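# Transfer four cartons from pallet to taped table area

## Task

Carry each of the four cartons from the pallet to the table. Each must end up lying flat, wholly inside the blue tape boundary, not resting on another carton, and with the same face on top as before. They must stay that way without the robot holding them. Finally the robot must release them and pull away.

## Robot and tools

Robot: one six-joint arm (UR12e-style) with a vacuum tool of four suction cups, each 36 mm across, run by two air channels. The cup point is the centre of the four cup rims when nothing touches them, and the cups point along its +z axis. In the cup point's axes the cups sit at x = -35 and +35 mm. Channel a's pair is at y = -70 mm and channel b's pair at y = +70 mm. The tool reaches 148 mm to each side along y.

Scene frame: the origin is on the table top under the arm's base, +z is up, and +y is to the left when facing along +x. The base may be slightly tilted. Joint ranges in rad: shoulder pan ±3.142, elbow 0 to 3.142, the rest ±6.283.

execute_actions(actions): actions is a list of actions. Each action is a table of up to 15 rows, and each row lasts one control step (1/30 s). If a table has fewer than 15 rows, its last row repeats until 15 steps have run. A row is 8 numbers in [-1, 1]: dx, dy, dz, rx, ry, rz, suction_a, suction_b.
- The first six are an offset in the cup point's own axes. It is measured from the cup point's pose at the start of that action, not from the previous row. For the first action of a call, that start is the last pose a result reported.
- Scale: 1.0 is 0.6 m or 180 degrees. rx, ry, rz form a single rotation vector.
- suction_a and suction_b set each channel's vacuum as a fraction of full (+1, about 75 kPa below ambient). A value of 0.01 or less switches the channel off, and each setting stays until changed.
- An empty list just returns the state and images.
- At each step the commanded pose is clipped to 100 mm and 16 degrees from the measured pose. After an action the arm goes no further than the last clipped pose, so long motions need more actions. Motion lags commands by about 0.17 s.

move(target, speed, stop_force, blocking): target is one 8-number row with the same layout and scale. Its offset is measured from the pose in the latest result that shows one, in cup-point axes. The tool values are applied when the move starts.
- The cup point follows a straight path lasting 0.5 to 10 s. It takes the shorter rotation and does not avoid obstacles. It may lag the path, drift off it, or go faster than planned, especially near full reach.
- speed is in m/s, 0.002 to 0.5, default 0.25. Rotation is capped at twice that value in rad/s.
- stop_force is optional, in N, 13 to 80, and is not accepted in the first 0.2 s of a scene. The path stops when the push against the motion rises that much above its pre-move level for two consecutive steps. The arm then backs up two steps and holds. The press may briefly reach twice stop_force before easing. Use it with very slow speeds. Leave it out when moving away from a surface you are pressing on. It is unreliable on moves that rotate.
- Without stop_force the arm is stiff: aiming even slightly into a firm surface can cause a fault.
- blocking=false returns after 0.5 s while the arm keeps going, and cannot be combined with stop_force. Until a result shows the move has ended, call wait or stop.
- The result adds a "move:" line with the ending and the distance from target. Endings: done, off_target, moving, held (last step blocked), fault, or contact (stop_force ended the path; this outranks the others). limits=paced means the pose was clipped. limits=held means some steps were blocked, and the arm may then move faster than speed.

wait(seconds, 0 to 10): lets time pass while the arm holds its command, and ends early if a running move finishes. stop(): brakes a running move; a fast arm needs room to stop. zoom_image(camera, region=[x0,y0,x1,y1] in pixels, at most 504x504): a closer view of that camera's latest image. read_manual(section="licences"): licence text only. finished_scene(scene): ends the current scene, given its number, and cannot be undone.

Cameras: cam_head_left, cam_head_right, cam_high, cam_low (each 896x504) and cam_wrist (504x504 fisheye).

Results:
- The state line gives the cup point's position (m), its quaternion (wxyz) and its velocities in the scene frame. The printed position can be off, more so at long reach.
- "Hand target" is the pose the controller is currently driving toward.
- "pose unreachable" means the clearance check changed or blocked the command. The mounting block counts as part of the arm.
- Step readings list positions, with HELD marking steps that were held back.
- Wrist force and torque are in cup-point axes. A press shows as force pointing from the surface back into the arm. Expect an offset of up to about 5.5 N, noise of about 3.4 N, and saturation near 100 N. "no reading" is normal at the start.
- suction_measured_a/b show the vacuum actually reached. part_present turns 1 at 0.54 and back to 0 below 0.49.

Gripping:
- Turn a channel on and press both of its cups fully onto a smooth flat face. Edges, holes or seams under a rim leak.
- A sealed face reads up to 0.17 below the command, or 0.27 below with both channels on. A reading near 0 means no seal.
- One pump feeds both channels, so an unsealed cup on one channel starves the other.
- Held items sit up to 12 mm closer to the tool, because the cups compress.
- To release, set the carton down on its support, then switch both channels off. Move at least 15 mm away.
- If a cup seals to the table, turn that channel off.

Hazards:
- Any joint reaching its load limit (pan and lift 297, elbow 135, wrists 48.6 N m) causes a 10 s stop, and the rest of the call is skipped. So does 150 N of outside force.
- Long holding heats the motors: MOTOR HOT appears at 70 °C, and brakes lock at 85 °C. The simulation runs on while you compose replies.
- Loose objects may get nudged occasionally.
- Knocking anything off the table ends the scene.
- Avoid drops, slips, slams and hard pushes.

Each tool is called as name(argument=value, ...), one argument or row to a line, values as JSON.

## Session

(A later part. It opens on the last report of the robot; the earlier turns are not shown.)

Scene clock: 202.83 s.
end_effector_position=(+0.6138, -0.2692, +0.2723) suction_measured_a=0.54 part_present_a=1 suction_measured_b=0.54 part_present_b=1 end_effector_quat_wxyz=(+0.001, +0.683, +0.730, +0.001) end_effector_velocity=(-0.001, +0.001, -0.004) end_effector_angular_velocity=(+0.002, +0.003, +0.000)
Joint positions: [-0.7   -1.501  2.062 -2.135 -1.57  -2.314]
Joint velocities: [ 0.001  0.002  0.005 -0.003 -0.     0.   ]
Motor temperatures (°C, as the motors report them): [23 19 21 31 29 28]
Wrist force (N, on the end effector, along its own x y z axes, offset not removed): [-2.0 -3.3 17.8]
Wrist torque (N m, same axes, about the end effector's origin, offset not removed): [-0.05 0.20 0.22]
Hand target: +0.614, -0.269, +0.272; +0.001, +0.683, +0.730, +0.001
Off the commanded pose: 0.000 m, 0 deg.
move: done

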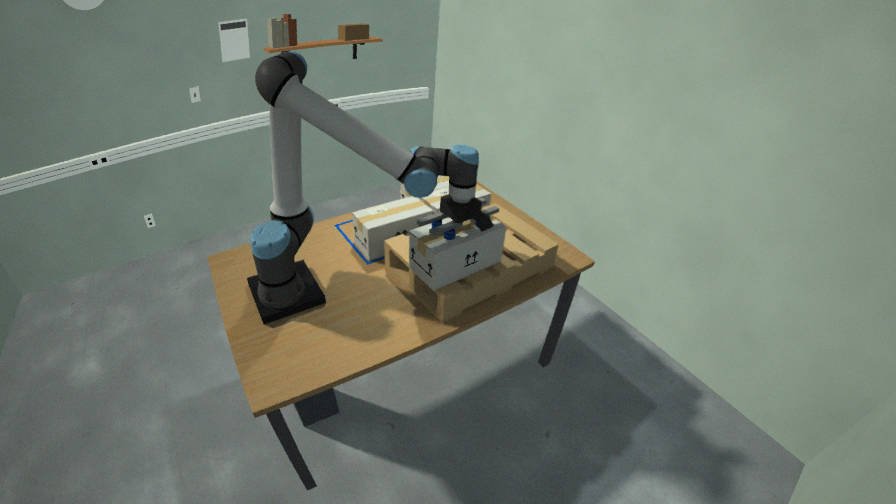

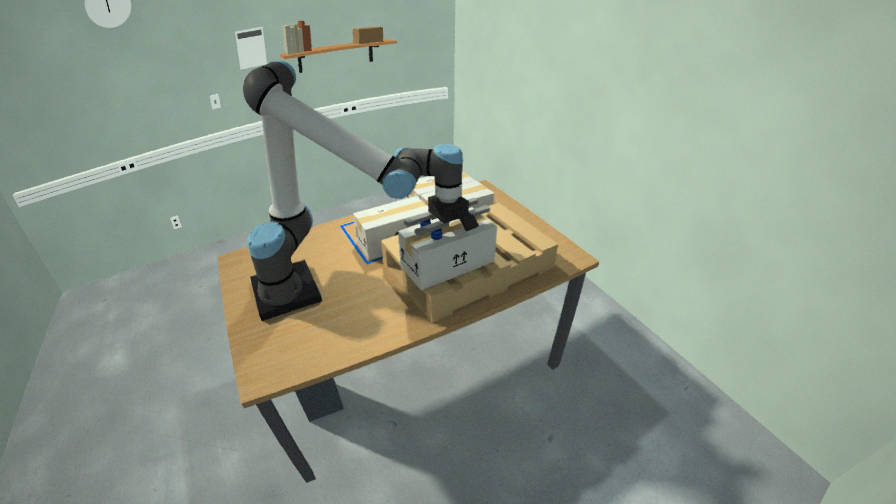

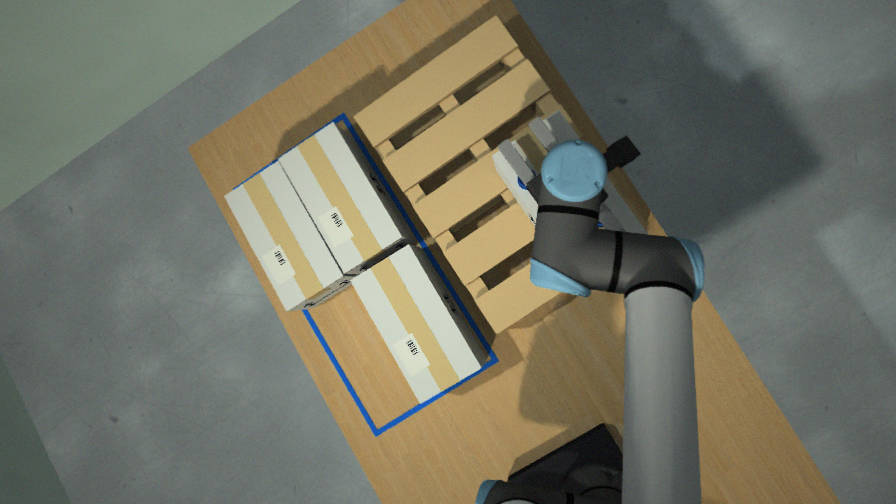

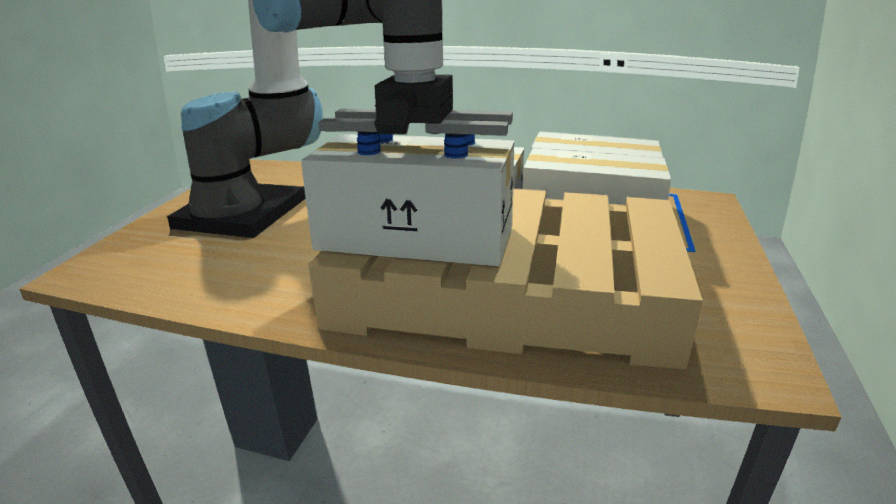

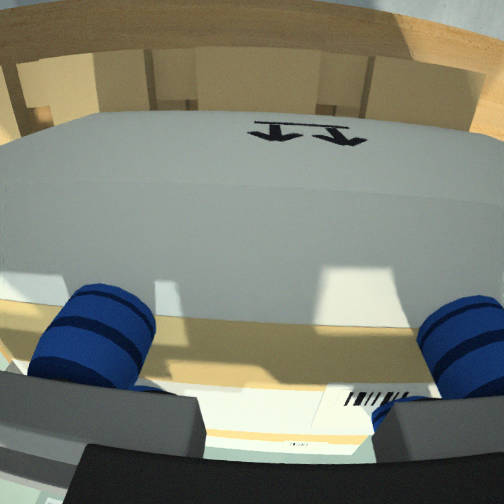

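move(
  target=[0,0,-0.082,0,0,0,1,1],
  speed=0.12,
)

move(
  target=[0.966,-0.003,0,0,0,0.013,1,1],
  speed=0.4,
)

Scene clock: 208.30 s.
end_effector_position=(+0.6137, -0.2692, +0.3210) suction_measured_a=0.76 part_present_a=1 suction_measured_b=0.76 part_present_b=1 end_effector_quat_wxyz=(+0.001, +0.683, +0.730, +0.001) end_effector_velocity=(-0.000, -0.001, +0.002) end_effector_angular_velocity=(+0.001, +0.002, -0.002)
Joint positions: [-0.7   -1.545  2.011 -2.039 -1.57  -2.314]
Joint velocities: [-0.001 -0.001 -0.003  0.006 -0.     0.   ]
Motor temperatures (°C, as the motors report them): [23 19 21 31 29 28]
Wrist force (N, on the end effector, along its own x y z axes, offset not removed): [-0.6 1.2 17.5]
Wrist torque (N m, same axes, about the end effector's origin, offset not removed): [0.68 0.19 0.10]
Hand target: +0.614, -0.269, +0.321; +0.001, +0.683, +0.730, +0.001
Off the commanded pose: 0.000 m, 0 deg.
move: done

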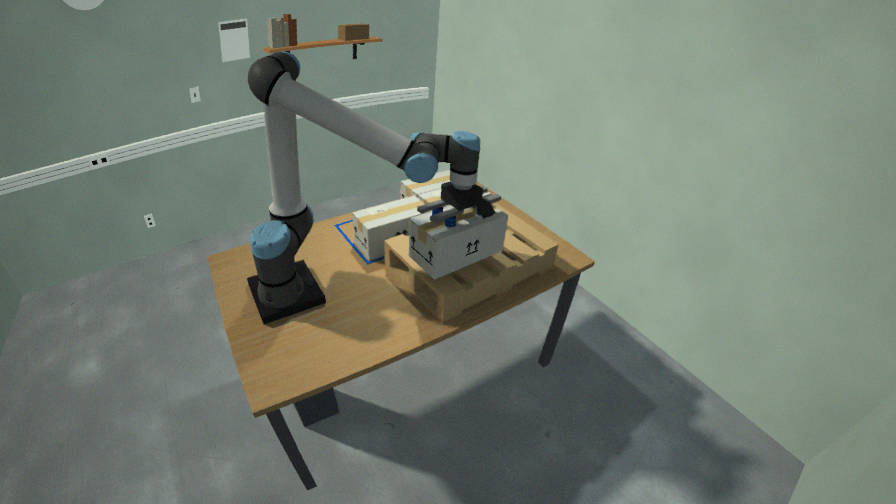

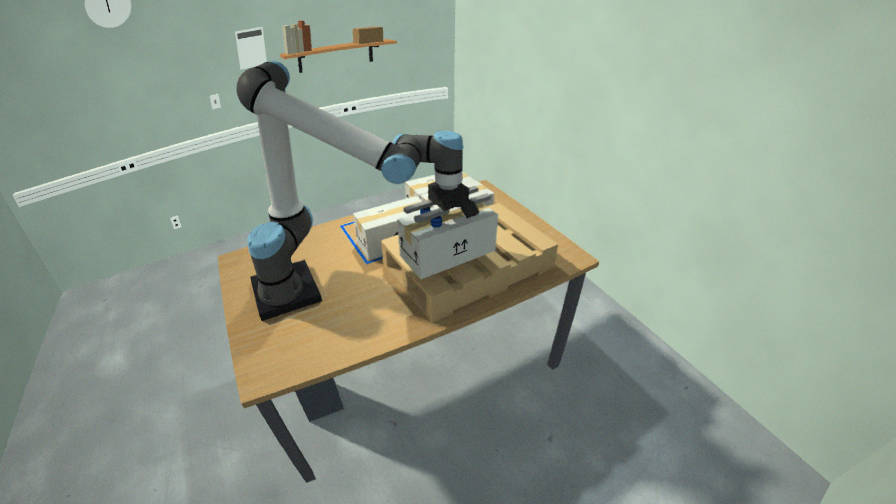

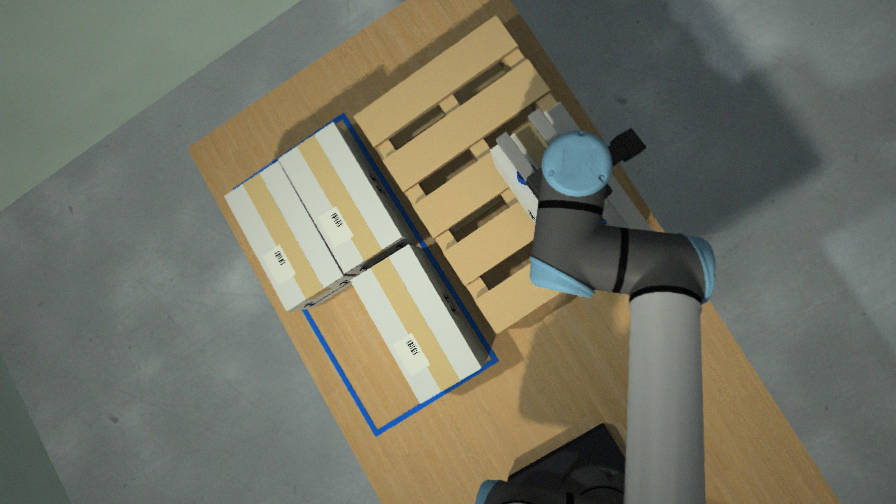

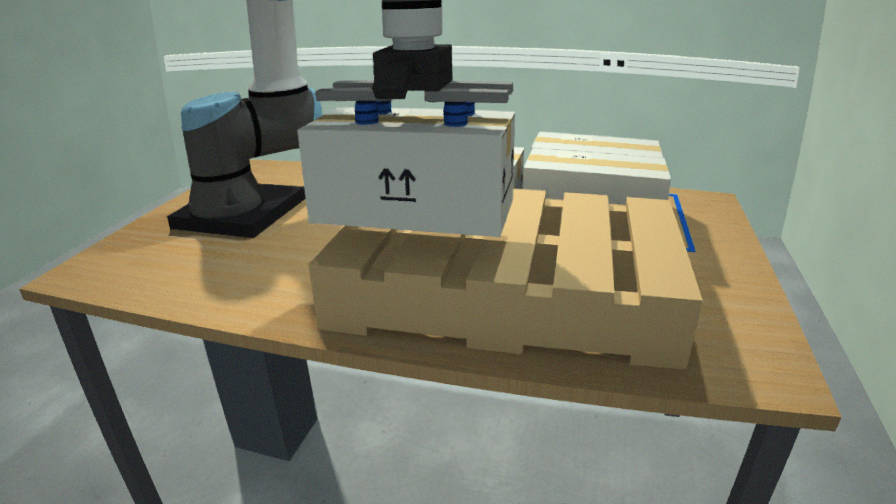

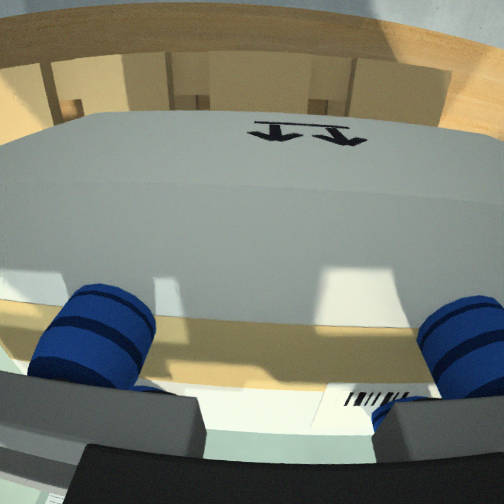

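Scene clock: 210.57 s.
end_effector_position=(+0.5731, +0.3083, +0.3208) suction_measured_a=0.76 part_present_a=1 suction_measured_b=0.76 part_present_b=1 end_effector_quat_wxyz=(+0.001, +0.698, +0.716, +0.001) end_effector_velocity=(+0.000, +0.004, -0.000) end_effector_angular_velocity=(-0.001, +0.000, +0.001)
Joint positions: [ 0.2   -1.577  2.043 -2.04  -1.572 -1.373]
Joint velocities: [ 0.006  0.004 -0.004  0.    -0.001  0.005]
Motor temperatures (°C, as the motors report them): [23 19 21 31 29 28]
Wrist force (N, on the end effector, along its own x y z axes, offset not removed): [0.0 0.2 20.2]
Wrist torque (N m, same axes, about the end effector's origin, offset not removed): [0.39 0.18 0.06]
Hand target: +0.573, +0.309, +0.321; +0.001, +0.698, +0.716, +0.001
Off the commanded pose: 0.001 m, 0 deg.
move: done

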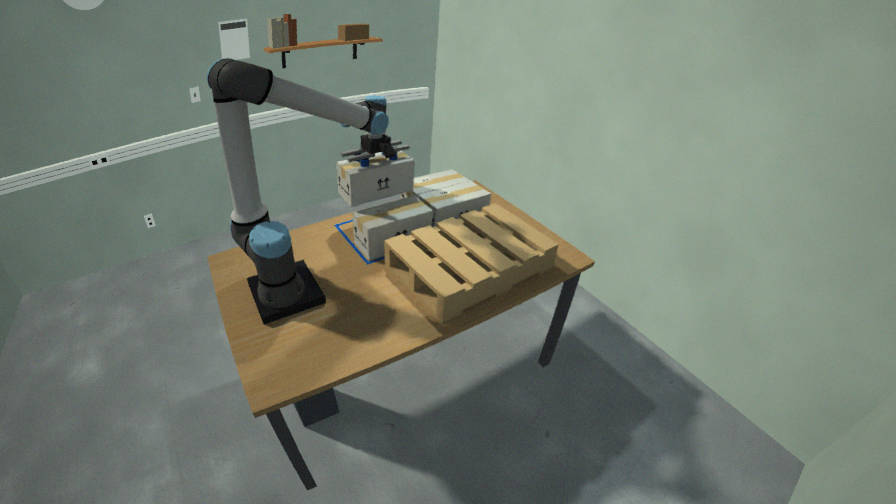

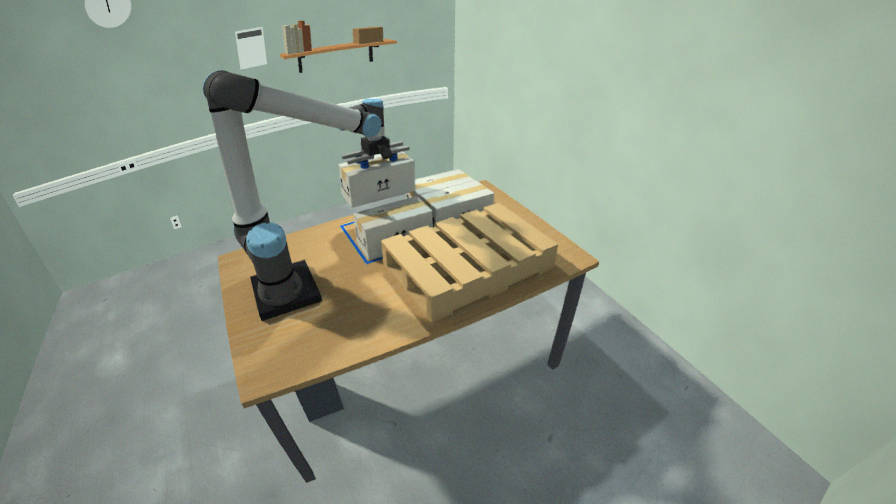

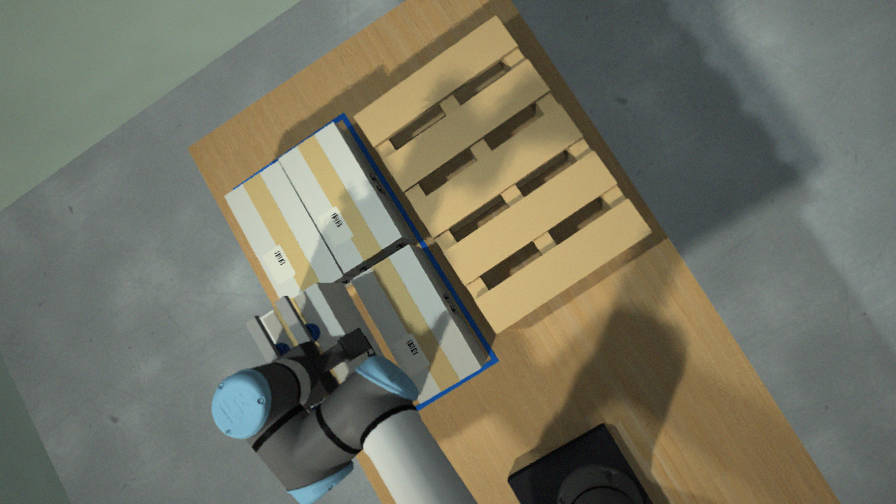

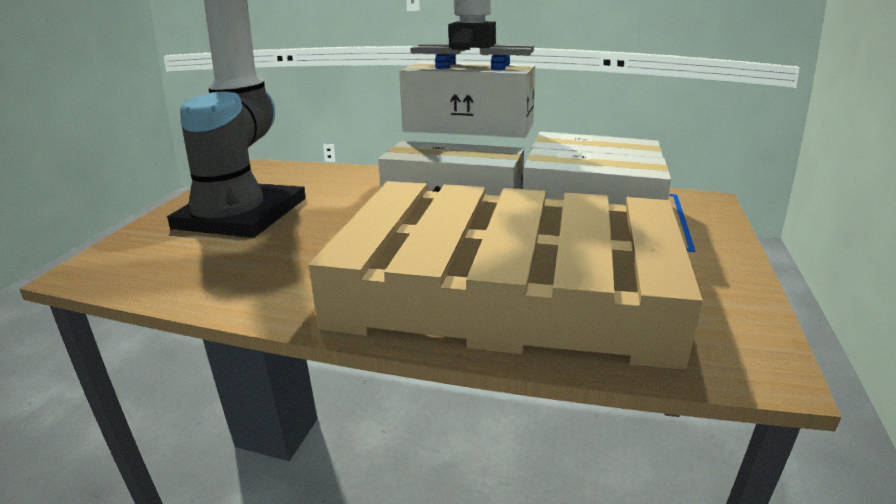

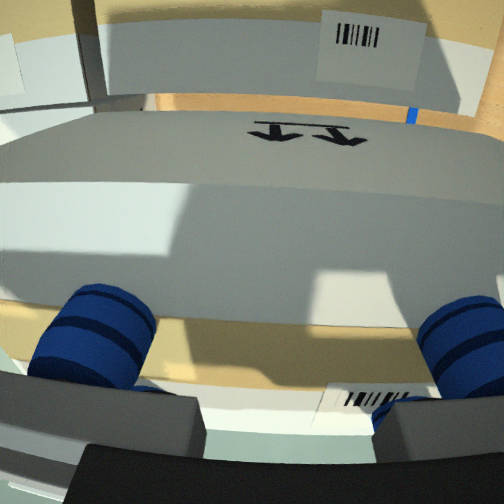

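move(
  target=[0,0,0.275,0,0,0,1,1],
  speed=0.2,
  stop_force=25,
)

Scene clock: 215.60 s.
end_effector_position=(+0.5735, +0.3082, +0.1563) suction_measured_a=0.76 part_present_a=1 suction_measured_b=0.76 part_present_b=1 end_effector_quat_wxyz=(+0.001, +0.698, +0.716, +0.001) end_effector_velocity=(+0.001, +0.000, -0.002) end_effector_angular_velocity=(-0.000, -0.001, -0.000)
Joint positions: [ 0.2   -1.389  2.194 -2.378 -1.572 -1.374]
Joint velocities: [ 0.     0.004  0.    -0.006 -0.     0.   ]
Motor temperatures (°C, as the motors report them): [23 19 21 31 29 28]
Wrist force (N, on the end effector, along its own x y z axes, offset not removed): [-0.1 -3.1 21.5]
Wrist torque (N m, same axes, about the end effector's origin, offset not removed): [0.09 0.06 -0.03]
Hand target: +0.574, +0.308, +0.156; +0.001, +0.698, +0.716, +0.001
Off the commanded pose: 0.001 m, 0 deg.
move: done

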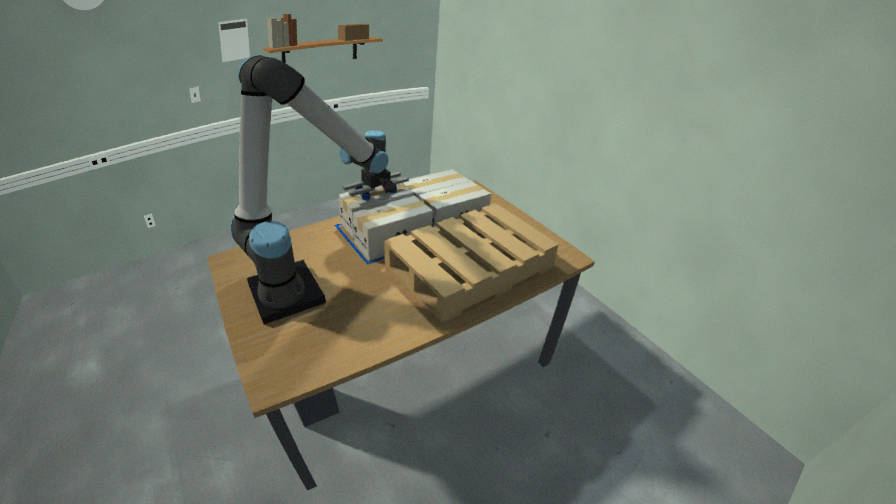

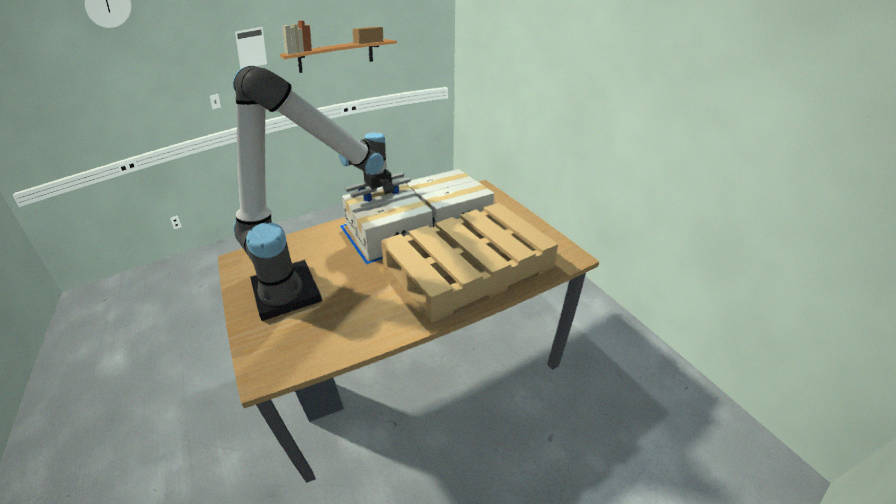

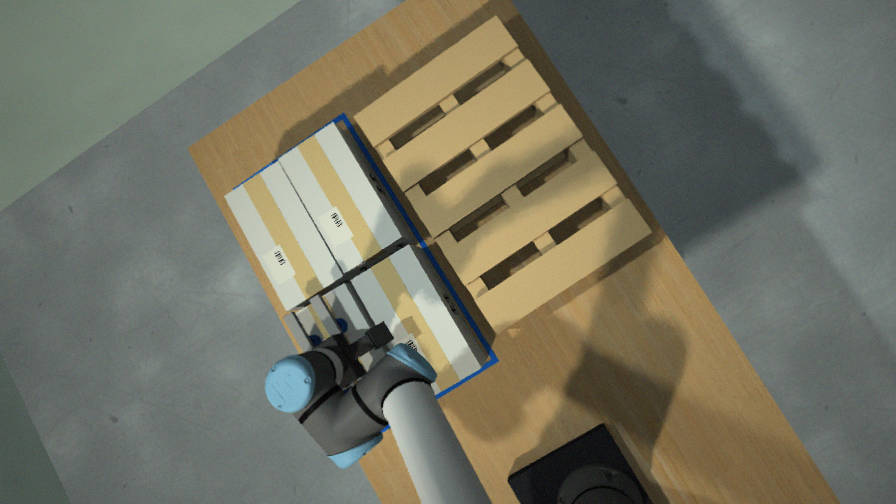

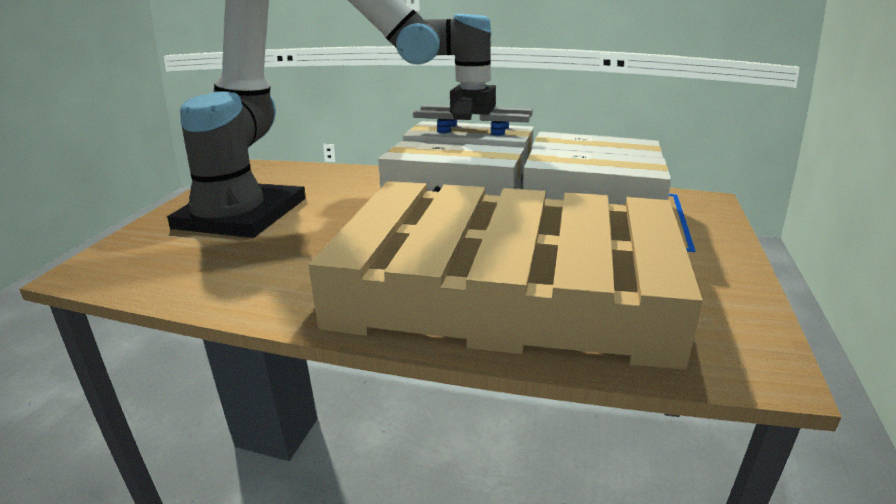

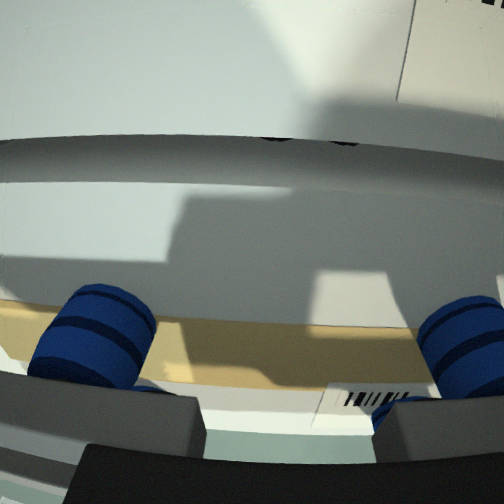

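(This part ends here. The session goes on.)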